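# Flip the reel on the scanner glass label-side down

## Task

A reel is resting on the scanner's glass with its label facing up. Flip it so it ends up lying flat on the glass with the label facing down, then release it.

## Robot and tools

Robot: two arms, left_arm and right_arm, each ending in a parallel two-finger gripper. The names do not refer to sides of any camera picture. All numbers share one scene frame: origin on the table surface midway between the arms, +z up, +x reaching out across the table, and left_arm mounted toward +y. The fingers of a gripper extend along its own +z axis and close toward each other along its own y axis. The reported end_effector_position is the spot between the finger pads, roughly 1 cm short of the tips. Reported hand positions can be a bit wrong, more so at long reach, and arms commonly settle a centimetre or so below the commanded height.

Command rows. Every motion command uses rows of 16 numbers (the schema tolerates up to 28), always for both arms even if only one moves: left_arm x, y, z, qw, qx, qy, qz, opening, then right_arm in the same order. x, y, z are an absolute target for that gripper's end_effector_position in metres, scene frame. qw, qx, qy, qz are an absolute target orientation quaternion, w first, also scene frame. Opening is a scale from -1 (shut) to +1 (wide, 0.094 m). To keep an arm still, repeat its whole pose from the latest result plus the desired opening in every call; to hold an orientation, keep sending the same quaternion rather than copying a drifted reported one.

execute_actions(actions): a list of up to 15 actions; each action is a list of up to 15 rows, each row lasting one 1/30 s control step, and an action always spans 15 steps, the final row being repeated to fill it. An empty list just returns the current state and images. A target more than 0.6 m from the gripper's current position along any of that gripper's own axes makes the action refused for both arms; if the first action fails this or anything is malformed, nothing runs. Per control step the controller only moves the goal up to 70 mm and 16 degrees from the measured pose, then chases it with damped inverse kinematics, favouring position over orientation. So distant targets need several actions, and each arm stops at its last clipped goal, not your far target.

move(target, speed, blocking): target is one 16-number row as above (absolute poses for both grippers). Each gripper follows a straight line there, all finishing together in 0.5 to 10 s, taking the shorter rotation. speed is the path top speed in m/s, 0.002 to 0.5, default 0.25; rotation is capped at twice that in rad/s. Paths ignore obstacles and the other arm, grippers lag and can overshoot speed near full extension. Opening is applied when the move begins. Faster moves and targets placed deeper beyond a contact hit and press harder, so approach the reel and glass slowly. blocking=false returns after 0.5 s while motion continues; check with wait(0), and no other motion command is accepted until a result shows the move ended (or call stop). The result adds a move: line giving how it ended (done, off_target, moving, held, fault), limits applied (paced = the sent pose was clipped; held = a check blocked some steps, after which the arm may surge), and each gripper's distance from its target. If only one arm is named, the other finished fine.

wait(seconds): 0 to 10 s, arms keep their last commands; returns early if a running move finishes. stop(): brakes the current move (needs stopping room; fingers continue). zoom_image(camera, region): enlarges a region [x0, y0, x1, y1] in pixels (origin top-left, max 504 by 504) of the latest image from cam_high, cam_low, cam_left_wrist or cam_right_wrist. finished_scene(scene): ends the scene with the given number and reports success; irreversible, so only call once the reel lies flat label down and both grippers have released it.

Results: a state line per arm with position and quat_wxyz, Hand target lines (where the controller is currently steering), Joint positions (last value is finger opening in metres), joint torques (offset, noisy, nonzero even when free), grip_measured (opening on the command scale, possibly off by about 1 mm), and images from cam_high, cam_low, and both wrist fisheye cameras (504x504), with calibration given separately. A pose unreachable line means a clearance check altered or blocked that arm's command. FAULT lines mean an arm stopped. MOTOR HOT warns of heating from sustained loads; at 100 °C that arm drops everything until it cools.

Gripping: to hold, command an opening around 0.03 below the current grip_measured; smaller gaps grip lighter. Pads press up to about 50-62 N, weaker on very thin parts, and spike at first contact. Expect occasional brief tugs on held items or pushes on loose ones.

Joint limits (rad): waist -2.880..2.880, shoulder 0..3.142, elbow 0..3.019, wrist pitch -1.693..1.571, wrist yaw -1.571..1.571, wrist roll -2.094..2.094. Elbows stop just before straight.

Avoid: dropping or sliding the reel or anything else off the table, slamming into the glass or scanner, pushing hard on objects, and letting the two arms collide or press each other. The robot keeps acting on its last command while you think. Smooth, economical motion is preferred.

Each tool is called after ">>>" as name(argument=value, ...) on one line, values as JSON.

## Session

>>> execute_actions(actions=[])

Scene clock: 0.00 s.
left_arm: end_effector_position=(+0.1282, -0.0246, +0.3326) grip_measured=+1.000 end_effector_quat_wxyz=(+0.478, +0.648, +0.504, -0.313) | right_arm: end_effector_position=(+0.3957, -0.1715, +0.1975) grip_measured=+1.000 end_effector_quat_wxyz=(-0.084, +0.029, +0.972, +0.217)
Joint positions: left_arm=[-1.007  0.496  0.632 -0.549  0.528  0.547  0.094] | right_arm=[ 0.454  1.479  1.243 -1.349 -0.469  0.367  0.094]
Joint velocities: left_arm=[ 0.015  0.005 -0.002 -0.002 -0.037  0.066  0.   ] | right_arm=[ 0.005 -0.024  0.017 -0.017  0.007  0.095  0.   ]
Joint torques (N m, as the arm reports them, + toward a larger angle): no reading
Hand target (left_arm): +0.129, -0.025, +0.348; +0.489, +0.645, +0.496, -0.313
Hand target (right_arm): +0.404, -0.169, +0.209; -0.069, +0.025, +0.972, +0.222
camera_calibration (this result's frames):
cam_left_wrist: T_world_to_cam=[[-0.952081, 0.0371216, -0.303585, 0.221042], [0.198101, 0.831098, -0.519646, 0.17423], [0.233019, -0.554886, -0.798626, 0.345773], [0, 0, 0, 1]] pos_world=[0.0953633, 0.038857, 0.433786]
cam_right_wrist: T_world_to_cam=[[-0.102713, -0.909253, -0.403373, -0.0302112], [-0.707199, -0.218423, 0.672429, 0.118147], [-0.699514, 0.354332, -0.620588, 0.583174], [0, 0, 0, 1]] pos_world=[0.488389, -0.208301, 0.270279]

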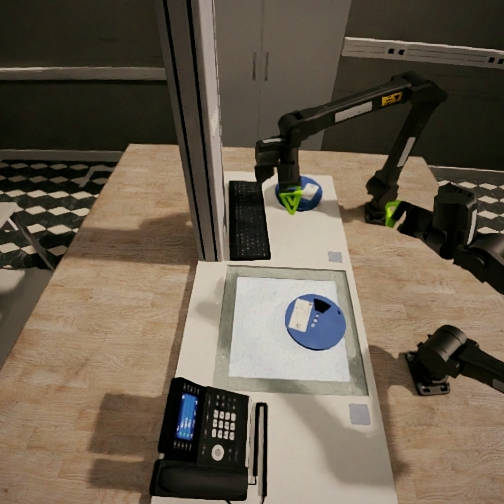

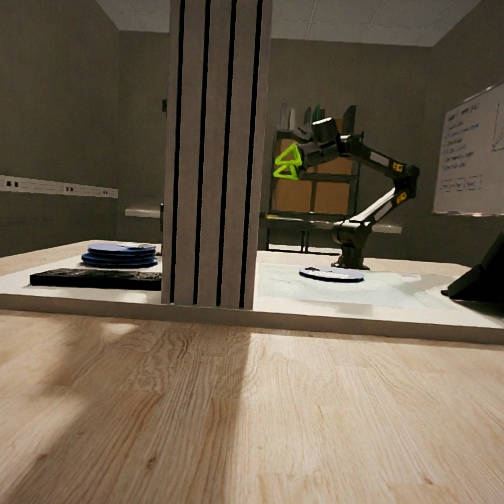

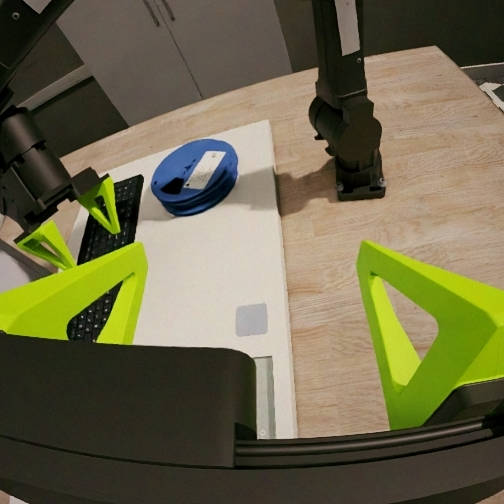

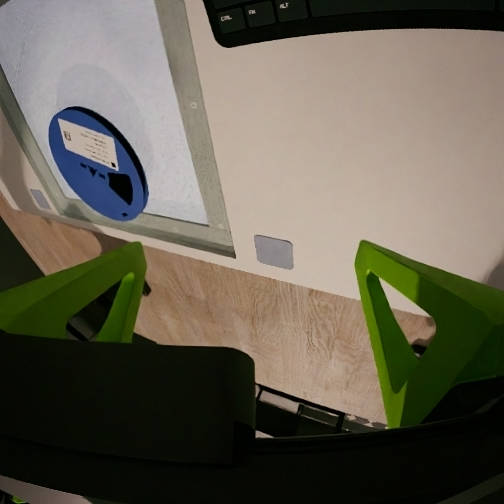

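>>> move(target=[0.33,0.15,0.25,0,0,1,0,1, 0.3,-0.22,0.22,0.1,-0.1,0.98,0.1,-0.3], speed=0.4)

>>> move(target=[0.455,0.13,0.085,0,0,1,0,1, 0.10,-0.06,0.2,0.465,-0.422,0.731,0.269,-0.3], speed=0.3)

>>> move(target=[0.445,0.13,0.045,0,0,1,0,1, 0.07,0.02,0.11,0.52,-0.742,0.346,-0.242,-0.3], speed=0.35)

>>> zoom_image(camera="cam_low", region=[260, 180, 400, 310])

Scene clock: 3.97 s.
left_arm: end_effector_position=(+0.3184, +0.1494, +0.2288) grip_measured=+1.000 end_effector_quat_wxyz=(-0.021, +0.006, +1.000, +0.003) | right_arm: end_effector_position=(+0.2974, -0.2244, +0.2138) grip_measured=-0.298 end_effector_quat_wxyz=(+0.081, -0.092, +0.988, +0.093)
Joint positions: left_arm=[-0.453  1.223  1.131 -1.52   0.011 -0.359  0.094] | right_arm=[ 0.569  1.03   0.932 -1.257 -0.123  0.255  0.033]
Joint velocities: left_arm=[-0.005 -0.005 -0.027 -0.002 -0.095 -0.037  0.   ] | right_arm=[-0.015 -0.024 -0.007 -0.012  0.037  0.066  0.   ]
Joint torques (N m, as the arm reports them, + toward a larger angle): left_arm=[  0.15 -10.02  14.78  -0.6   -0.21  -0.03] | right_arm=[ 0.93 -4.88  9.63  1.76  0.11 -0.17]
Hand target (left_arm): +0.333, +0.146, +0.249; -0.001, -0.005, +1.000, -0.004
Hand target (right_arm): +0.300, -0.221, +0.220; +0.098, -0.102, +0.985, +0.098
Off the commanded pose (left_arm): 0.024 m, 3 deg.
Off the commanded pose (right_arm): 0.008 m, 3 deg.
move: off_target (left_arm, right_arm)
camera_calibration (this result's frames):
cam_left_wrist: T_world_to_cam=[[-0.0118589, -0.999922, -0.00403531, 0.151171], [-0.787577, 0.00685386, 0.616178, 0.115072], [-0.616102, 0.0104853, -0.787597, 0.498507], [0, 0, 0, 1]] pos_world=[0.399552, 0.145144, 0.322327]
cam_right_wrist: T_world_to_cam=[[0.182039, -0.970198, -0.159933, -0.232259], [-0.872473, -0.234386, 0.428783, 0.1237], [-0.45349, 0.0614817, -0.889138, 0.461791], [0, 0, 0, 1]] pos_world=[0.359623, -0.224736, 0.32041]

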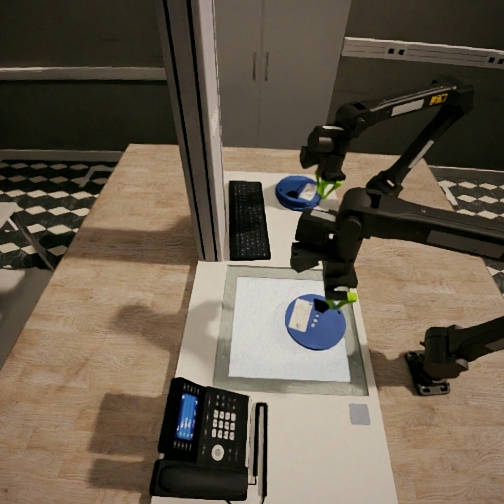

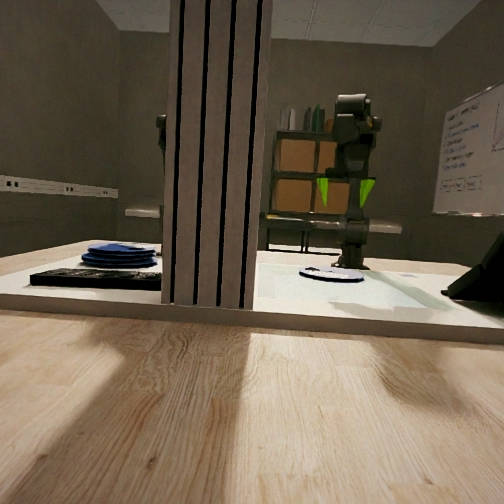

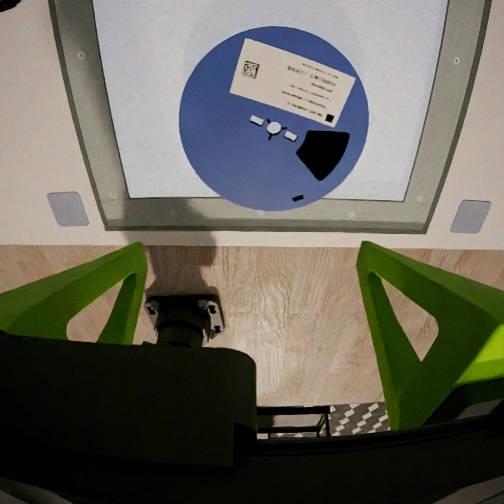

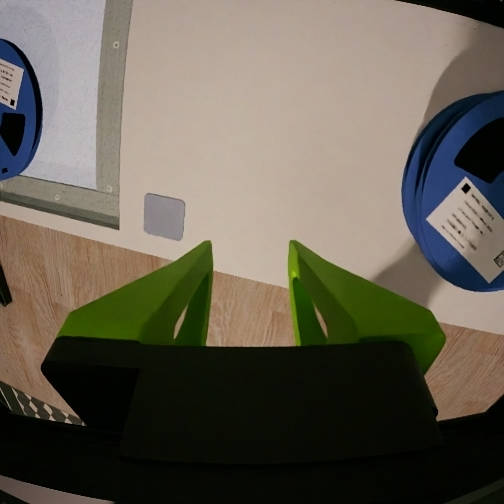

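Scene clock: 6.43 s.
left_arm: end_effector_position=(+0.4296, +0.1322, +0.0752) grip_measured=+1.000 end_effector_quat_wxyz=(-0.022, -0.002, +1.000, +0.006) | right_arm: end_effector_position=(+0.0982, -0.0655, +0.1963) grip_measured=-0.298 end_effector_quat_wxyz=(+0.459, -0.424, +0.736, +0.260)
Joint positions: left_arm=[-0.402  1.633  1.132 -1.115  0.001 -0.323  0.094] | right_arm=[ 1.699  0.568  0.351 -0.302  0.461  0.241  0.033]
Joint velocities: left_arm=[-0.005 -0.015 -0.007  0.032  0.007 -0.037  0.   ] | right_arm=[-0.005 -0.005 -0.012  0.002 -0.022 -0.051 -0.   ]
Joint torques (N m, as the arm reports them, + toward a larger angle): left_arm=[  0.52 -15.57  13.04   0.27  -0.2    0.25] | right_arm=[ 0.34  1.91 10.31  3.21  0.34 -0.12]
Hand target (left_arm): +0.453, +0.129, +0.086; +0.000, +0.000, +1.000, +0.000
Hand target (right_arm): +0.098, -0.061, +0.200; +0.465, -0.425, +0.731, +0.263
Off the commanded pose (left_arm): 0.027 m, 3 deg.
Off the commanded pose (right_arm): 0.007 m, 1 deg.
move: off_target (left_arm)
camera_calibration (this result's frames):
cam_left_wrist: T_world_to_cam=[[0.00379301, -0.999918, -0.0122532, 0.128564], [-0.787261, -0.0105414, 0.61653, 0.299571], [-0.616609, 0.00730799, -0.787236, 0.446793], [0, 0, 0, 1]] pos_world=[0.510849, 0.128446, 0.168612]
cam_right_wrist: T_world_to_cam=[[0.853968, -0.520325, 0.00111281, -0.112766], [-0.460126, -0.756163, -0.465298, 0.0955691], [0.242948, 0.396837, -0.885153, 0.298942], [0, 0, 0, 1]] pos_world=[0.067645, -0.10504, 0.309203]

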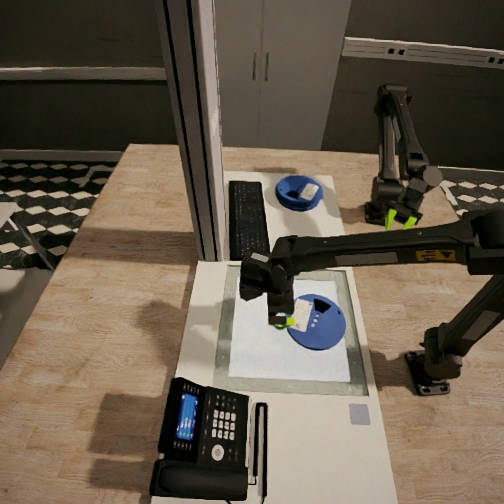

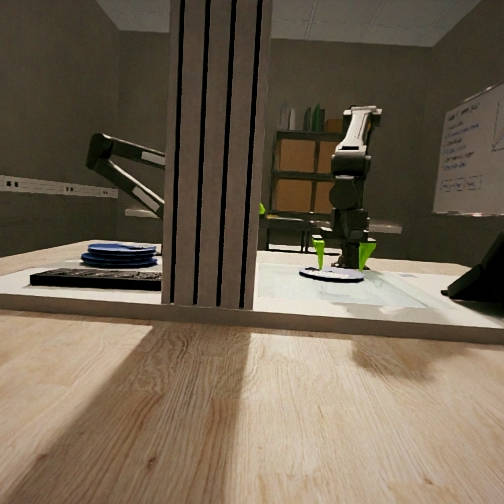

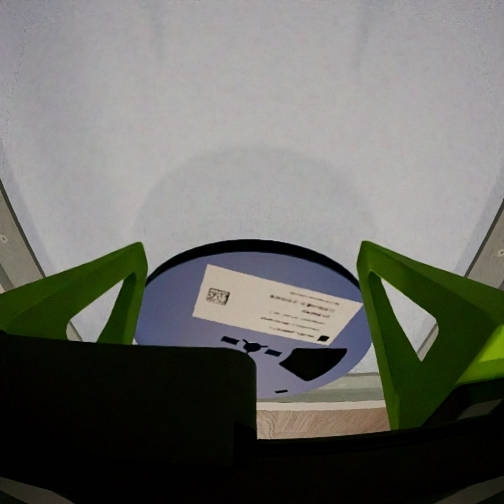

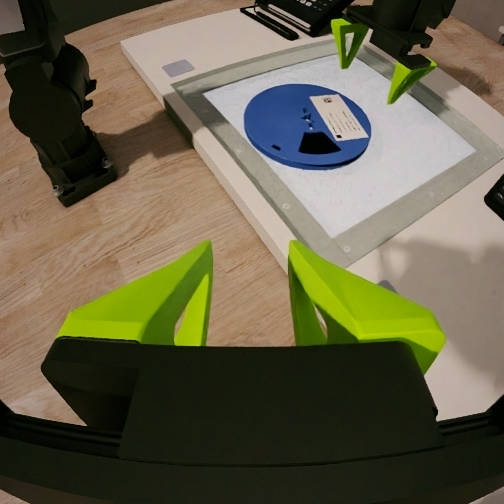

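Scene clock: 9.17 s.
left_arm: end_effector_position=(+0.4495, +0.1257, +0.0619) grip_measured=+1.000 end_effector_quat_wxyz=(+0.015, -0.002, +1.000, -0.006) | right_arm: end_effector_position=(+0.0760, +0.0035, +0.0979) grip_measured=-0.298 end_effector_quat_wxyz=(-0.504, +0.750, -0.347, +0.252)
Joint positions: left_arm=[-0.402  1.656  1.121 -1.005  0.001 -0.323  0.094] | right_arm=[ 1.948  1.337  0.418  0.173  1.003 -0.94   0.033]
Joint velocities: left_arm=[ 0.005  0.015 -0.012  0.002  0.037 -0.037  0.   ] | right_arm=[-0.005 -0.005 -0.012  0.007 -0.022 -0.007 -0.   ]
Joint torques (N m, as the arm reports them, + toward a larger angle): left_arm=[  0.07 -15.     7.66   0.45  -0.15   0.21] | right_arm=[ 0.58 -4.03  9.23  2.53  0.44  0.01]
Hand target (left_arm): +0.445, +0.130, +0.046; +0.000, +0.000, +1.000, -0.000
Hand target (right_arm): +0.069, +0.020, +0.109; -0.517, +0.744, -0.347, +0.242
Off the commanded pose (left_arm): 0.018 m, 2 deg.
Off the commanded pose (right_arm): 0.021 m, 2 deg.
move: off_target (left_arm, right_arm)
camera_calibration (this result's frames):
cam_left_wrist: T_world_to_cam=[[0.00380007, -0.99992, 0.0120593, 0.12025], [-0.830033, 0.00357159, 0.557703, 0.344478], [-0.557702, -0.0121289, -0.829953, 0.427238], [0, 0, 0, 1]] pos_world=[0.523743, 0.124192, 0.16102]
cam_right_wrist: T_world_to_cam=[[0.264937, 0.234096, 0.935418, -0.107176], [0.0792785, -0.972087, 0.220819, -0.0156573], [0.961001, 0.0156555, -0.276101, 0.0769391], [0, 0, 0, 1]] pos_world=[-0.0443025, 0.00866453, 0.124954]

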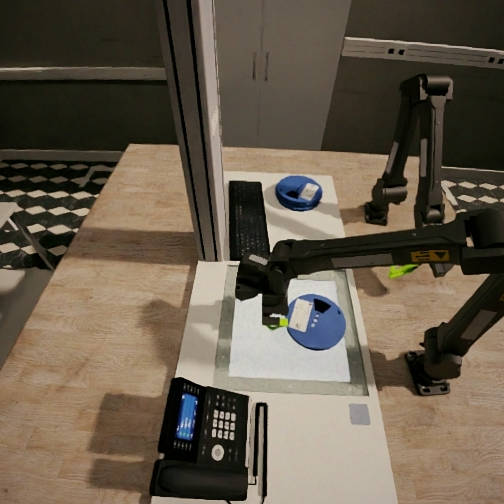

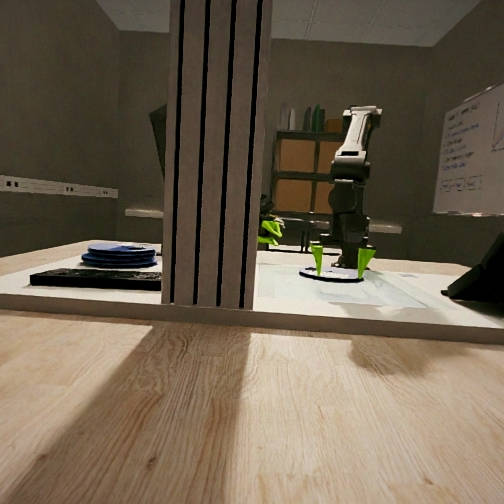

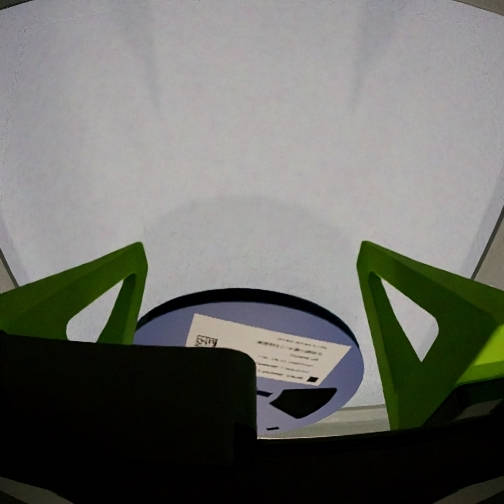

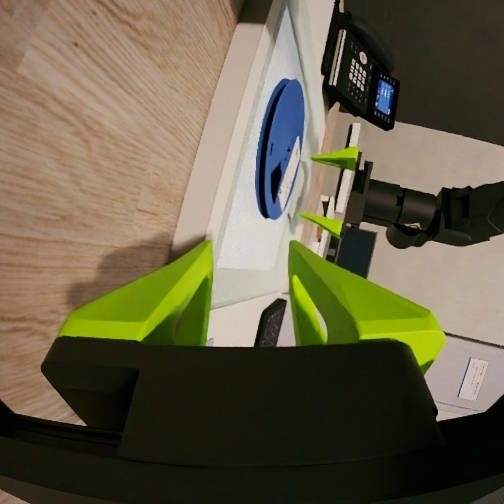

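Region (260, 180, 400, 310) of cam_low's 504x504 image, scaled by 3.600, with more detail than that image has; it fills the top 468 rows of this view, and the rest is white.

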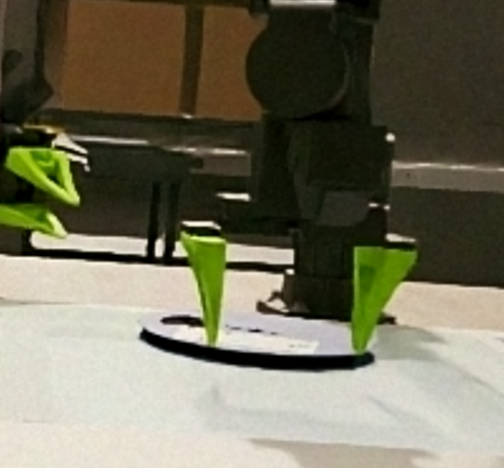

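>>> move(target=[0.41,0.13,0.034,0,0,1,0,1, 0.065,0.05,0.07,0.52,-0.742,0.346,-0.242,-0.3], speed=0.05)

>>> zoom_image(camera="cam_low", region=[260, 180, 400, 310])

Scene clock: 20.30 s.
left_arm: end_effector_position=(+0.4177, +0.1320, +0.0398) grip_measured=+1.000 end_effector_quat_wxyz=(+0.004, +0.001, +1.000, -0.002) | right_arm: end_effector_position=(+0.0688, +0.0326, +0.0625) grip_measured=-0.298 end_effector_quat_wxyz=(-0.508, +0.749, -0.343, +0.251)
Joint positions: left_arm=[-0.411  1.626  1.015 -0.95   0.002 -0.326  0.094] | right_arm=[ 1.948  1.546  0.462  0.361  1.    -0.961  0.033]
Joint velocities: left_arm=[ 0.005 -0.005 -0.007 -0.002  0.037  0.007  0.   ] | right_arm=[ 0.005  0.005 -0.007  0.002 -0.095 -0.051 -0.001]
Joint torques (N m, as the arm reports them, + toward a larger angle): left_arm=[ -0.83 -16.1    6.81   0.36  -0.16  -0.02] | right_arm=[ 0.43 -5.5   7.97  2.57  0.38 -0.05]
Hand target (left_arm): +0.410, +0.130, +0.034; -0.000, -0.000, +1.000, -0.000
Hand target (right_arm): +0.065, +0.049, +0.070; -0.520, +0.742, -0.346, +0.242
Off the commanded pose (left_arm): 0.010 m, 1 deg.
Off the commanded pose (right_arm): 0.019 m, 2 deg.
move: off_target (right_arm)
camera_calibration (this result's frames):
cam_left_wrist: T_world_to_cam=[[-0.00251213, -0.999981, 0.00567191, 0.129855], [-0.818455, 0.00531494, 0.574546, 0.324627], [-0.574565, -0.00319887, -0.818453, 0.396674], [0, 0, 0, 1]] pos_world=[0.493934, 0.129396, 0.137409]
cam_right_wrist: T_world_to_cam=[[0.257756, 0.231655, 0.938029, -0.078505], [0.0881456, -0.972423, 0.215928, 0.0206934], [0.962181, 0.0270264, -0.271067, 0.0729202], [0, 0, 0, 1]] pos_world=[-0.0517513, 0.036338, 0.0889379]

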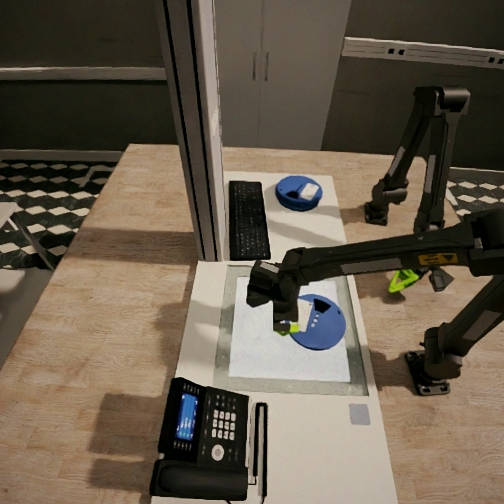

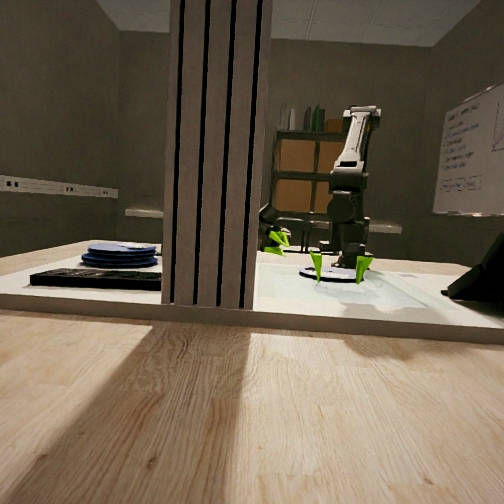

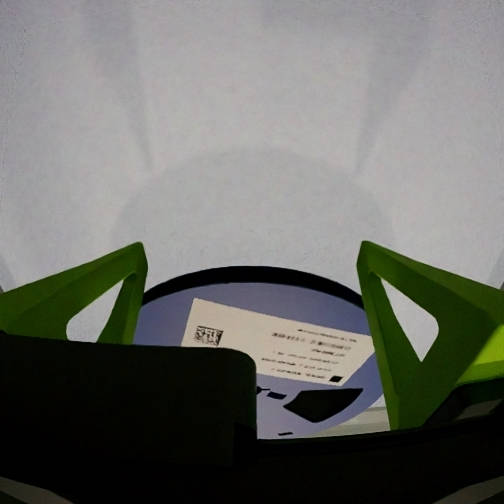

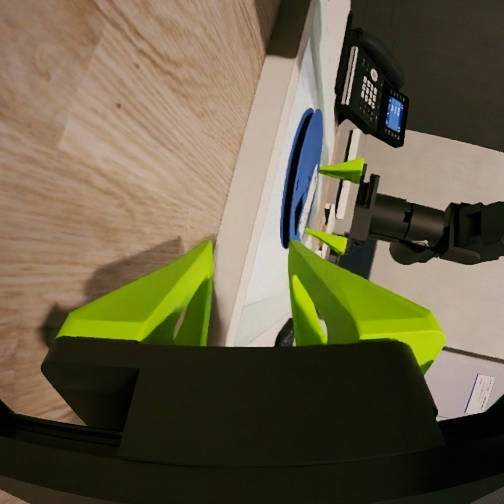

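Region (260, 180, 400, 310) of cam_low's 504x504 image, scaled by 3.600, with more detail than that image has; it fills the top 468 rows of this view, and the rest is white.

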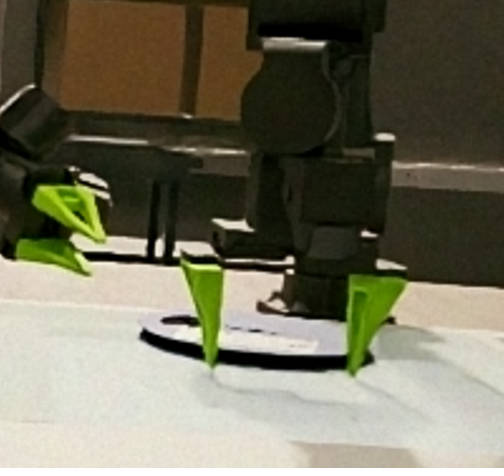

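>>> move(target=[0.28,0.11,0.035,0,0,1,0,1, 0.072,0.075,0.040,0.52,-0.742,0.346,-0.242,-0.3], speed=0.06)

>>> zoom_image(camera="cam_high", region=[300, 200, 480, 380])

Scene clock: 24.23 s.
left_arm: end_effector_position=(+0.2862, +0.1110, +0.0387) grip_measured=+1.000 end_effector_quat_wxyz=(+0.001, +0.005, +1.000, -0.002) | right_arm: end_effector_position=(+0.0706, +0.0600, +0.0362) grip_measured=-0.298 end_effector_quat_wxyz=(-0.511, +0.750, -0.340, +0.247)
Joint positions: left_arm=[-0.61   1.36   0.712 -0.919  0.001 -0.518  0.094] | right_arm=[ 1.921  1.696  0.514  0.499  0.971 -1.003  0.033]
Joint velocities: left_arm=[-0.005 -0.015 -0.012  0.002 -0.022 -0.081  0.   ] | right_arm=[-0.015  0.005  0.017  0.012 -0.066 -0.007  0.   ]
Joint torques (N m, as the arm reports them, + toward a larger angle): left_arm=[ -0.9  -10.95   6.79   0.15  -0.12  -0.05] | right_arm=[-0.63 -6.62  7.02  2.64  0.34  0.  ]
Hand target (left_arm): +0.279, +0.112, +0.035; -0.002, -0.000, +1.000, +0.000
Hand target (right_arm): +0.072, +0.075, +0.040; -0.520, +0.742, -0.346, +0.242
Off the commanded pose (left_arm): 0.007 m, 1 deg.
Off the commanded pose (right_arm): 0.016 m, 2 deg.
move: off_target (right_arm)
camera_calibration (this result's frames):
cam_left_wrist: T_world_to_cam=[[-0.0097327, -0.999944, 0.00410044, 0.110672], [-0.815011, 0.0103084, 0.579354, 0.215979], [-0.579364, 0.00229678, -0.815066, 0.320722], [0, 0, 0, 1]] pos_world=[0.362917, 0.107703, 0.135827]
cam_right_wrist: T_world_to_cam=[[0.257134, 0.229058, 0.938837, -0.06047], [0.0984537, -0.972657, 0.210344, 0.0522999], [0.961348, 0.0383454, -0.272655, 0.062693], [0, 0, 0, 1]] pos_world=[-0.04987, 0.062317, 0.062864]

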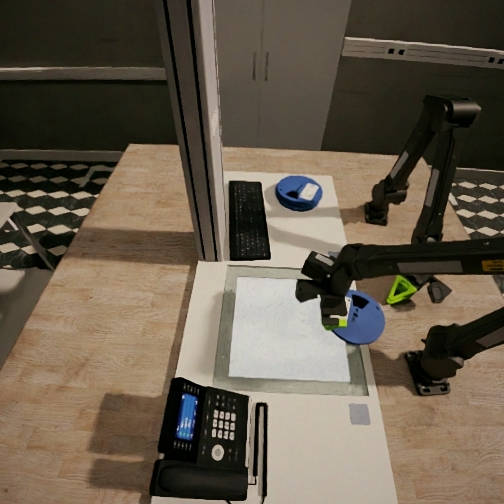

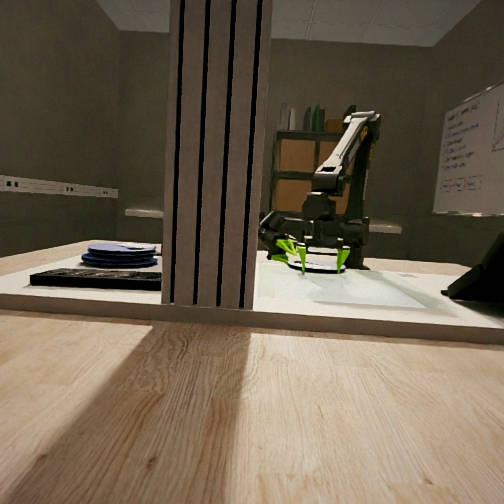

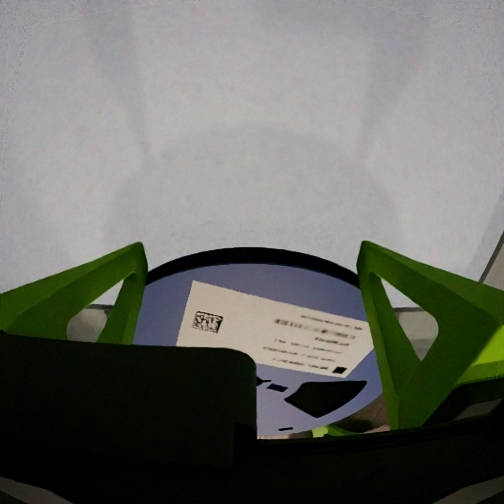

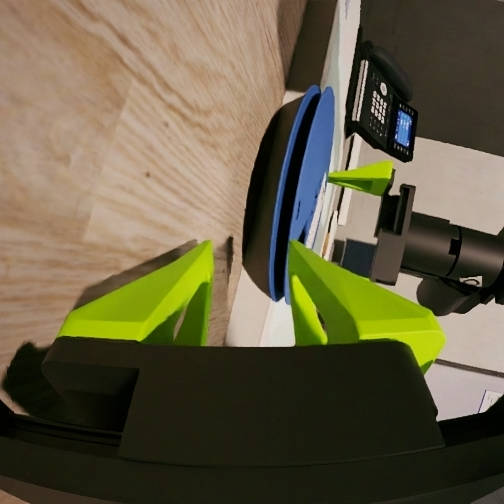

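Region (300, 200, 480, 380) of cam_high's 504x504 image, scaled by 2.800, with more detail than that image has.

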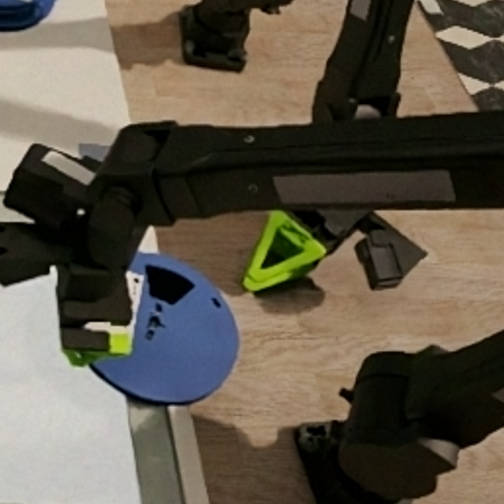

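>>> move(target=[0.28,0.11,0.035,0,0,1,0,1, 0.122,0.092,0.040,0.52,-0.742,0.346,-0.242,-0.3], speed=0.05)

>>> move(target=[0.28,0.11,0.035,0,0,1,0,1, 0.143,0.112,0.038,0.52,-0.742,0.346,-0.242,-0.3], speed=0.04)

>>> zoom_image(camera="cam_high", region=[300, 200, 480, 380])

Scene clock: 26.30 s.
left_arm: end_effector_position=(+0.2860, +0.1108, +0.0387) grip_measured=+1.000 end_effector_quat_wxyz=(+0.002, +0.002, +1.000, -0.001) | right_arm: end_effector_position=(+0.1200, +0.0782, +0.0369) grip_measured=-0.298 end_effector_quat_wxyz=(-0.511, +0.749, -0.344, +0.244)
Joint positions: left_arm=[-0.611  1.36   0.712 -0.919  0.001 -0.524  0.094] | right_arm=[ 1.772  1.727  0.533  0.619  0.85  -1.134  0.033]
Joint velocities: left_arm=[ 0.005  0.005 -0.007 -0.012 -0.022 -0.007  0.   ] | right_arm=[ 0.015  0.005  0.027  0.012  0.051 -0.007  0.001]
Joint torques (N m, as the arm reports them, + toward a larger angle): left_arm=[ -1.12 -10.86   7.01   0.3   -0.14  -0.05] | right_arm=[-0.79 -7.33  6.92  2.91  0.25 -0.02]
Hand target (left_arm): +0.280, +0.110, +0.035; -0.000, +0.000, +1.000, +0.000
Hand target (right_arm): +0.122, +0.092, +0.040; -0.521, +0.742, -0.346, +0.242
Off the commanded pose (left_arm): 0.007 m, 0 deg.
Off the commanded pose (right_arm): 0.014 m, 1 deg.
move: off_target (right_arm)
camera_calibration (this result's frames):
cam_left_wrist: T_world_to_cam=[[-0.00477193, -0.999983, 0.00345753, 0.109084], [-0.815263, 0.0058926, 0.579061, 0.21646], [-0.579071, -0.0000555532, -0.815277, 0.32084], [0, 0, 0, 1]] pos_world=[0.362781, 0.107825, 0.135853]
cam_right_wrist: T_world_to_cam=[[0.264259, 0.224701, 0.937911, -0.0784674], [0.096041, -0.973778, 0.206234, 0.0655221], [0.959658, 0.0355787, -0.27891, 0.015399], [0, 0, 0, 1]] pos_world=[-0.000334885, 0.0808878, 0.0643774]

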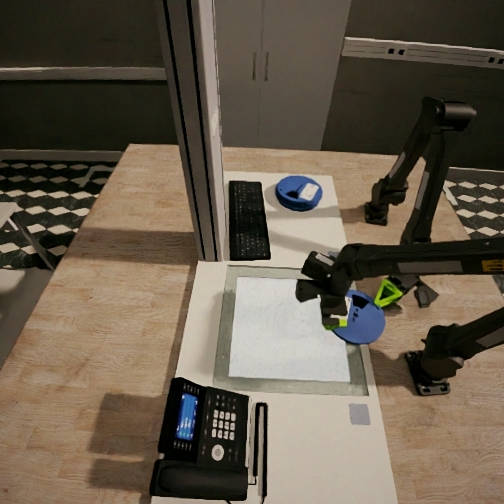

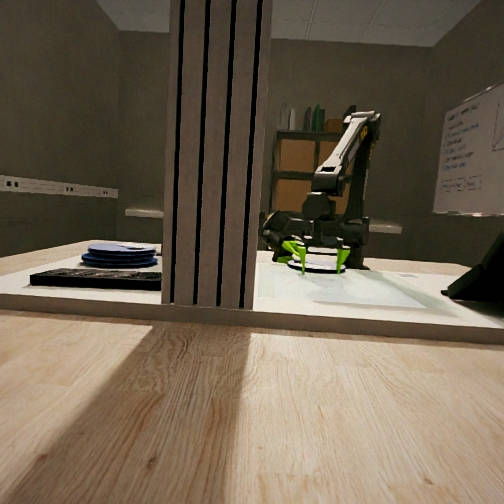

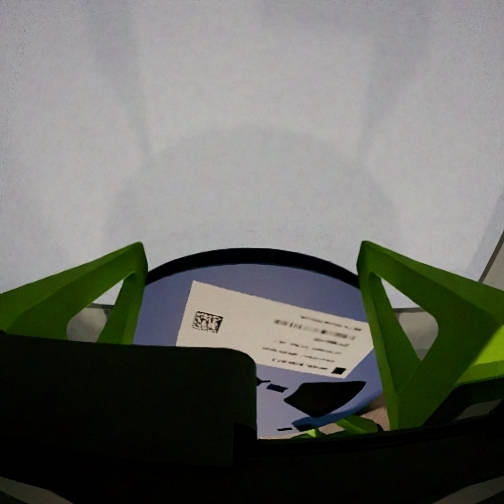

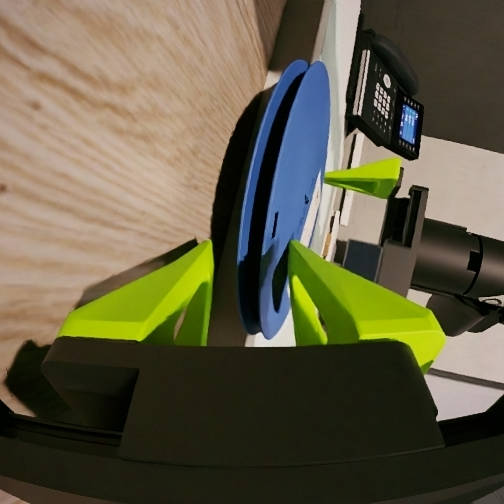

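Scene clock: 27.63 s.
left_arm: end_effector_position=(+0.2860, +0.1108, +0.0387) grip_measured=+1.000 end_effector_quat_wxyz=(+0.002, +0.002, +1.000, -0.001) | right_arm: end_effector_position=(+0.1389, +0.0979, +0.0345) grip_measured=-0.298 end_effector_quat_wxyz=(-0.510, +0.750, -0.343, +0.244)
Joint positions: left_arm=[-0.611  1.36   0.712 -0.919  0.001 -0.524  0.094] | right_arm=[ 1.717  1.766  0.583  0.637  0.801 -1.177  0.033]
Joint velocities: left_arm=[ 0.005 -0.005 -0.012 -0.012 -0.081  0.007  0.   ] | right_arm=[ 0.005 -0.015 -0.017 -0.002  0.022 -0.022  0.   ]
Joint torques (N m, as the arm reports them, + toward a larger angle): left_arm=[ -1.15 -10.76   6.99   0.27  -0.12  -0.06] | right_arm=[-0.71 -7.69  7.11  2.93  0.22 -0.01]
Hand target (left_arm): +0.280, +0.110, +0.035; -0.000, +0.000, +1.000, +0.000
Hand target (right_arm): +0.143, +0.112, +0.038; -0.520, +0.742, -0.346, +0.242
Off the commanded pose (left_arm): 0.007 m, 0 deg.
Off the commanded pose (right_arm): 0.015 m, 2 deg.
move: off_target (right_arm)
camera_calibration (this result's frames):
cam_left_wrist: T_world_to_cam=[[-0.00477193, -0.999983, 0.00345753, 0.109084], [-0.815263, 0.0058926, 0.579061, 0.21646], [-0.579071, -0.0000555532, -0.815277, 0.32084], [0, 0, 0, 1]] pos_world=[0.362781, 0.107825, 0.135853]
cam_right_wrist: T_world_to_cam=[[0.265076, 0.227851, 0.93692, -0.0860575], [0.0980832, -0.973011, 0.208878, 0.082955], [0.959226, 0.0365275, -0.28027, -0.0040936], [0, 0, 0, 1]] pos_world=[0.018602, 0.100474, 0.0621542]

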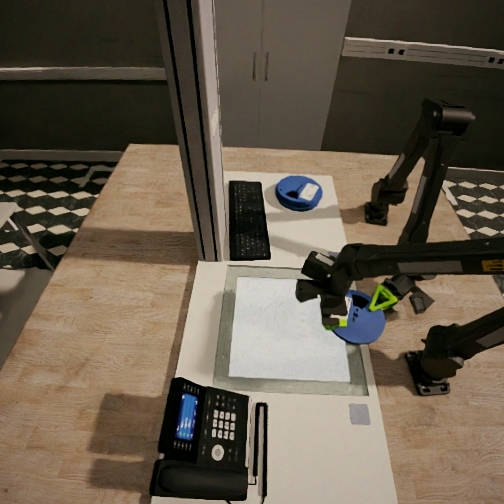

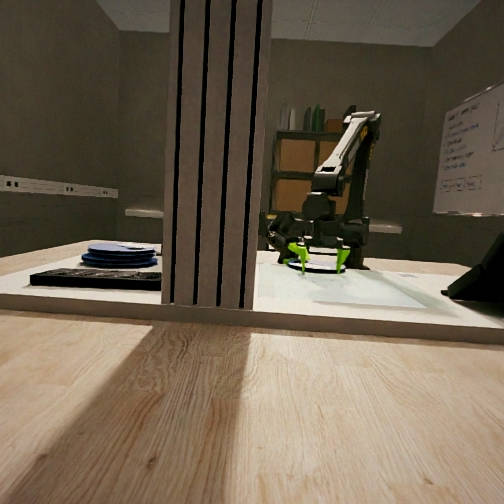

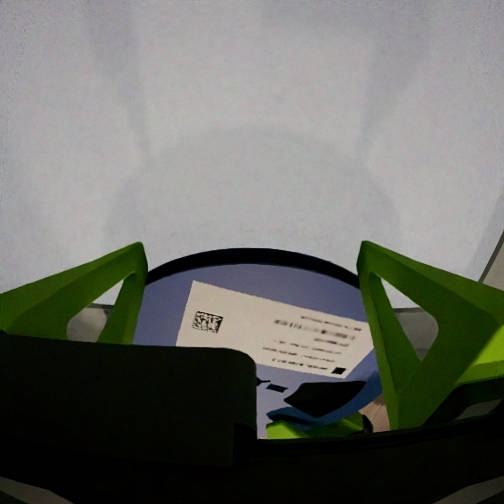

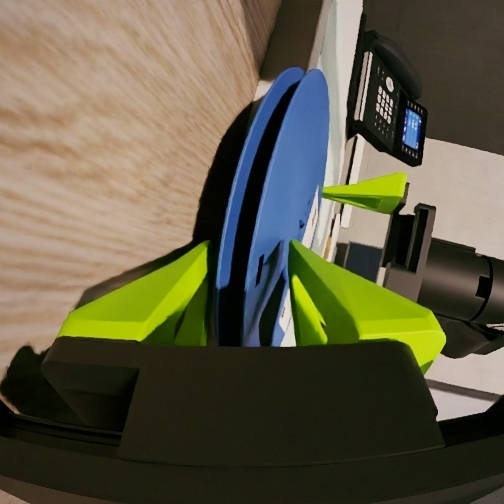

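Region (300, 200, 480, 380) of cam_high's 504x504 image, scaled by 2.800, with more detail than that image has.

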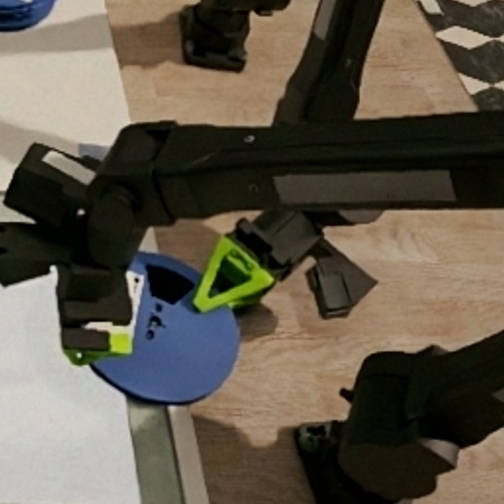

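Repeating the lift-and-close sequence that worked in scene 1.

>>> move(target=[0.28,0.11,0.035,0,0,1,0,1, 0.148,0.116,0.082,0.552,-0.719,0.335,-0.257,-0.4], speed=0.04)

>>> move(target=[0.32,0.11,0.06,0,0,1,0,1, 0.152,0.12,0.09,0.583,-0.694,0.324,-0.272,-0.55], speed=0.05)

>>> move(target=[0.33,0.22,0.2,0,0,1,0,1, 0.152,0.12,0.09,0.583,-0.694,0.324,-0.272,-0.82], speed=0.2)

Scene clock: 29.67 s.
left_arm: end_effector_position=(+0.2860, +0.1108, +0.0387) grip_measured=+1.000 end_effector_quat_wxyz=(+0.002, +0.002, +1.000, -0.001) | right_arm: end_effector_position=(+0.1414, +0.1021, +0.0546) grip_measured=-0.398 end_effector_quat_wxyz=(-0.525, +0.742, -0.324, +0.264)
Joint positions: left_arm=[-0.611  1.36   0.712 -0.919  0.001 -0.524  0.094] | right_arm=[ 1.717  1.743  0.583  0.685  0.823 -1.265  0.028]
Joint velocities: left_arm=[-0.005  0.015  0.007  0.017  0.022 -0.051  0.   ] | right_arm=[ 0.005 -0.005 -0.007 -0.012 -0.022 -0.007 -0.001]
Joint torques (N m, as the arm reports them, + toward a larger angle): left_arm=[ -1.25 -10.77   6.97   0.28  -0.12  -0.06] | right_arm=[ -0.79 -11.94   6.78   3.15   0.42  -0.04]
Hand target (left_arm): +0.280, +0.110, +0.035; -0.000, +0.000, +1.000, -0.000
Hand target (right_arm): +0.148, +0.115, +0.082; -0.552, +0.719, -0.335, +0.258
Off the commanded pose (left_arm): 0.007 m, 0 deg.
Off the commanded pose (right_arm): 0.031 m, 4 deg.
move: off_target (right_arm)
camera_calibration (this result's frames):
cam_left_wrist: T_world_to_cam=[[-0.00477193, -0.999983, 0.00345753, 0.109084], [-0.815263, 0.0058926, 0.579061, 0.21646], [-0.579071, -0.0000555532, -0.815277, 0.32084], [0, 0, 0, 1]] pos_world=[0.362781, 0.107825, 0.135853]
cam_right_wrist: T_world_to_cam=[[0.202662, 0.222783, 0.95357, -0.0980654], [0.0952242, -0.973646, 0.207235, 0.0831532], [0.974608, 0.0488042, -0.218536, -0.00786985], [0, 0, 0, 1]] pos_world=[0.019626, 0.103193, 0.0745601]

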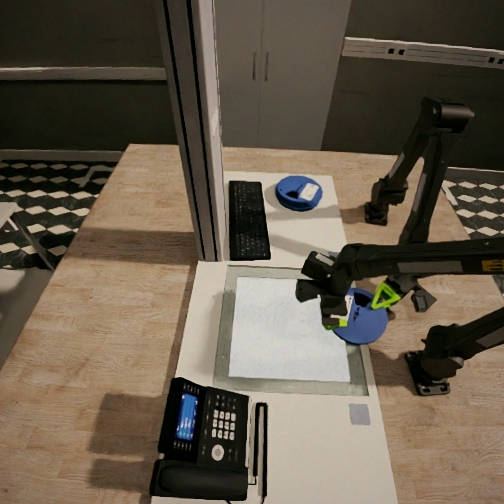

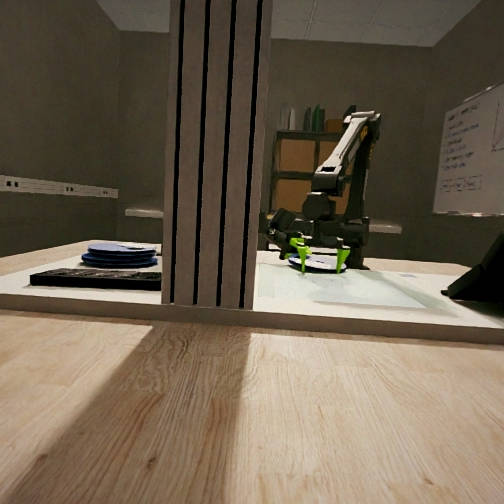

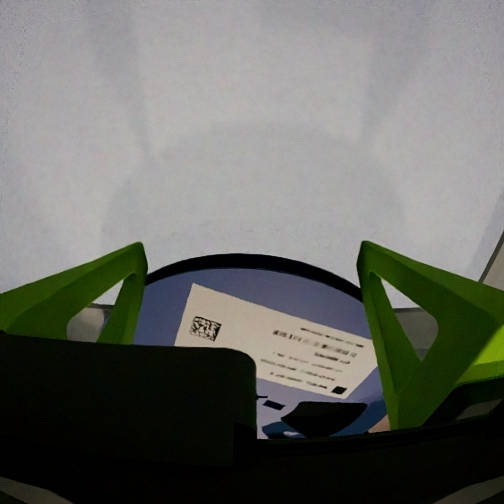

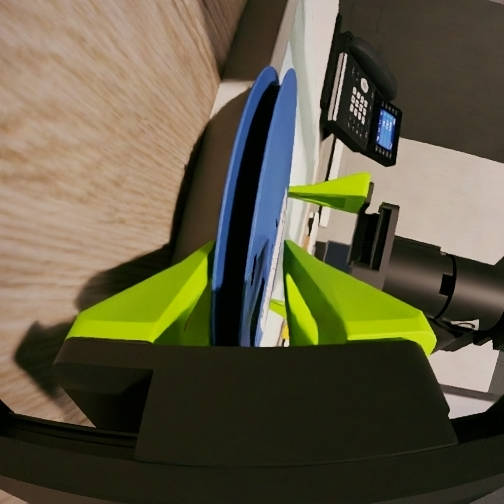

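Scene clock: 31.47 s.
left_arm: end_effector_position=(+0.3016, +0.1157, +0.0514) grip_measured=+1.000 end_effector_quat_wxyz=(-0.008, -0.003, +1.000, +0.004) | right_arm: end_effector_position=(+0.1463, +0.1119, +0.0864) grip_measured=-0.548 end_effector_quat_wxyz=(-0.575, +0.703, -0.319, +0.270)
Joint positions: left_arm=[-0.574  1.379  0.772 -0.981  0.001 -0.497  0.094] | right_arm=[ 1.712  1.745  0.583  0.867  0.843 -1.361  0.021]
Joint velocities: left_arm=[-0.005 -0.005  0.002 -0.017 -0.066 -0.007  0.   ] | right_arm=[-0.015  0.005  0.012  0.002  0.125 -0.022 -0.   ]
Joint torques (N m, as the arm reports them, + toward a larger angle): left_arm=[ 0.37 -9.5  12.31 -0.66 -0.16  0.25] | right_arm=[-0.54 -8.16  6.7   3.25  0.33 -0.05]
Hand target (left_arm): +0.320, +0.110, +0.060; +0.001, -0.000, +1.000, -0.000
Hand target (right_arm): +0.152, +0.120, +0.090; -0.583, +0.694, -0.324, +0.273
Off the commanded pose (left_arm): 0.021 m, 1 deg.
Off the commanded pose (right_arm): 0.011 m, 2 deg.
move: off_target (left_arm, right_arm)
camera_calibration (this result's frames):
cam_left_wrist: T_world_to_cam=[[0.00511158, -0.999962, -0.00699323, 0.111521], [-0.804074, -0.00826767, 0.594472, 0.219237], [-0.594507, 0.00258438, -0.804086, 0.344006], [0, 0, 0, 1]] pos_world=[0.380227, 0.112441, 0.14706]
cam_right_wrist: T_world_to_cam=[[0.137345, 0.117957, 0.983475, -0.112807], [0.0851914, -0.990612, 0.106915, 0.0976736], [0.986853, 0.0690993, -0.146104, -0.0164538], [0, 0, 0, 1]] pos_world=[0.0234099, 0.1112, 0.0980957]

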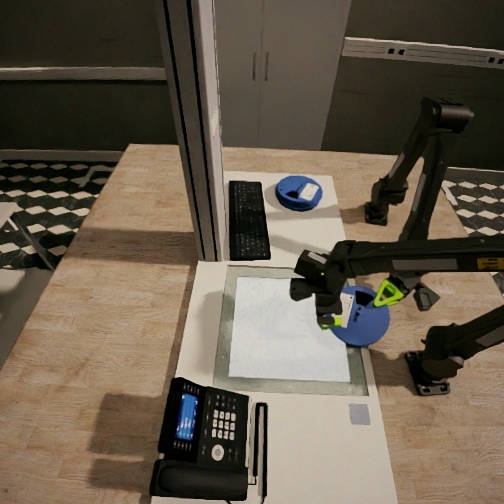

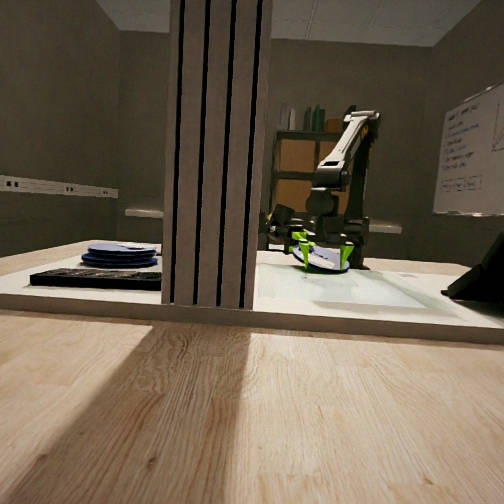

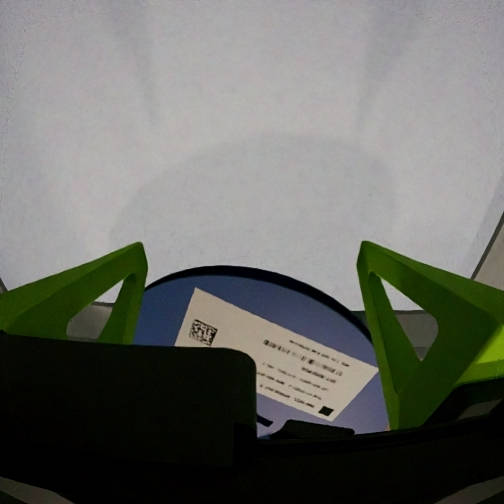

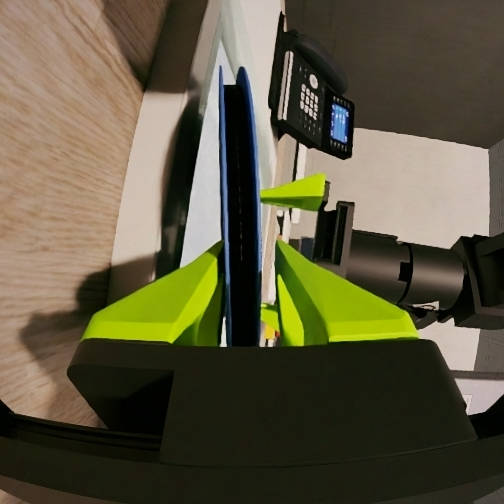

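Scene clock: 32.90 s.
left_arm: end_effector_position=(+0.3186, +0.2207, +0.1820) grip_measured=+1.000 end_effector_quat_wxyz=(-0.016, -0.006, +1.000, +0.005) | right_arm: end_effector_position=(+0.1465, +0.1109, +0.0837) grip_measured=-0.785 end_effector_quat_wxyz=(-0.573, +0.705, -0.319, +0.270)
Joint positions: left_arm=[-0.244  1.185  0.976 -1.395 -0.004 -0.173  0.094] | right_arm=[ 1.711  1.749  0.581  0.866  0.84  -1.36   0.01 ]
Joint velocities: left_arm=[-0.015 -0.015  0.007 -0.002  0.081 -0.051  0.   ] | right_arm=[ 0.005 -0.015  0.012 -0.017 -0.037 -0.007 -0.   ]
Joint torques (N m, as the arm reports them, + toward a larger angle): left_arm=[ 0.13 -9.77 13.69 -0.53  0.04  0.24] | right_arm=[-0.59 -8.24  6.77  3.18  0.4  -0.04]
Hand target (left_arm): +0.332, +0.219, +0.200; +0.003, +0.000, +1.000, +0.000
Hand target (right_arm): +0.152, +0.120, +0.090; -0.583, +0.694, -0.324, +0.272
Off the commanded pose (left_arm): 0.021 m, 2 deg.
Off the commanded pose (right_arm): 0.012 m, 2 deg.
move: off_target (left_arm, right_arm)
camera_calibration (this result's frames):
cam_left_wrist: T_world_to_cam=[[0.0118121, -0.999888, -0.009222, 0.215681], [-0.794017, -0.014985, 0.607711, 0.151998], [-0.607781, 0.000144096, -0.794105, 0.461747], [0, 0, 0, 1]] pos_world=[0.398783, 0.217868, 0.276294]
cam_right_wrist: T_world_to_cam=[[0.138452, 0.123944, 0.982583, -0.110827], [0.0865785, -0.989854, 0.112661, 0.0962359], [0.986577, 0.0694724, -0.147778, -0.0168891], [0, 0, 0, 1]] pos_world=[0.0236748, 0.110169, 0.0955592]

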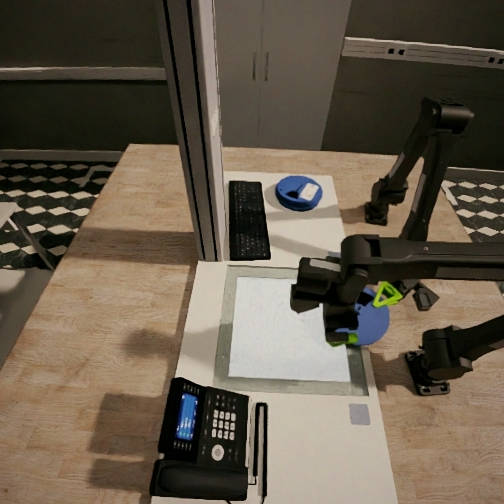

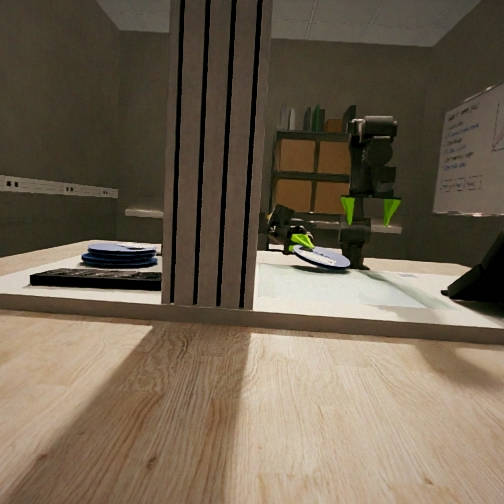

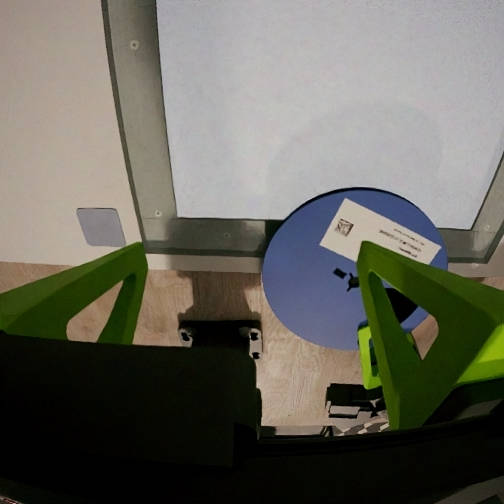

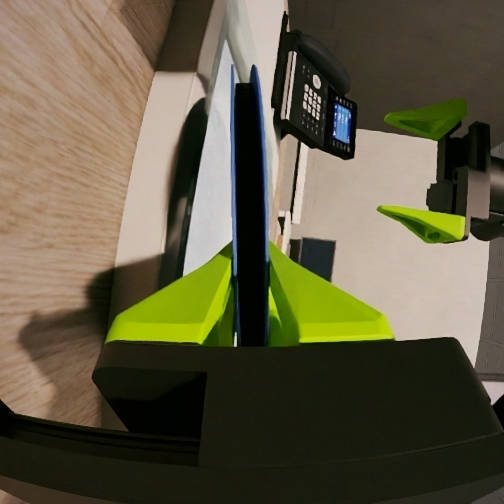

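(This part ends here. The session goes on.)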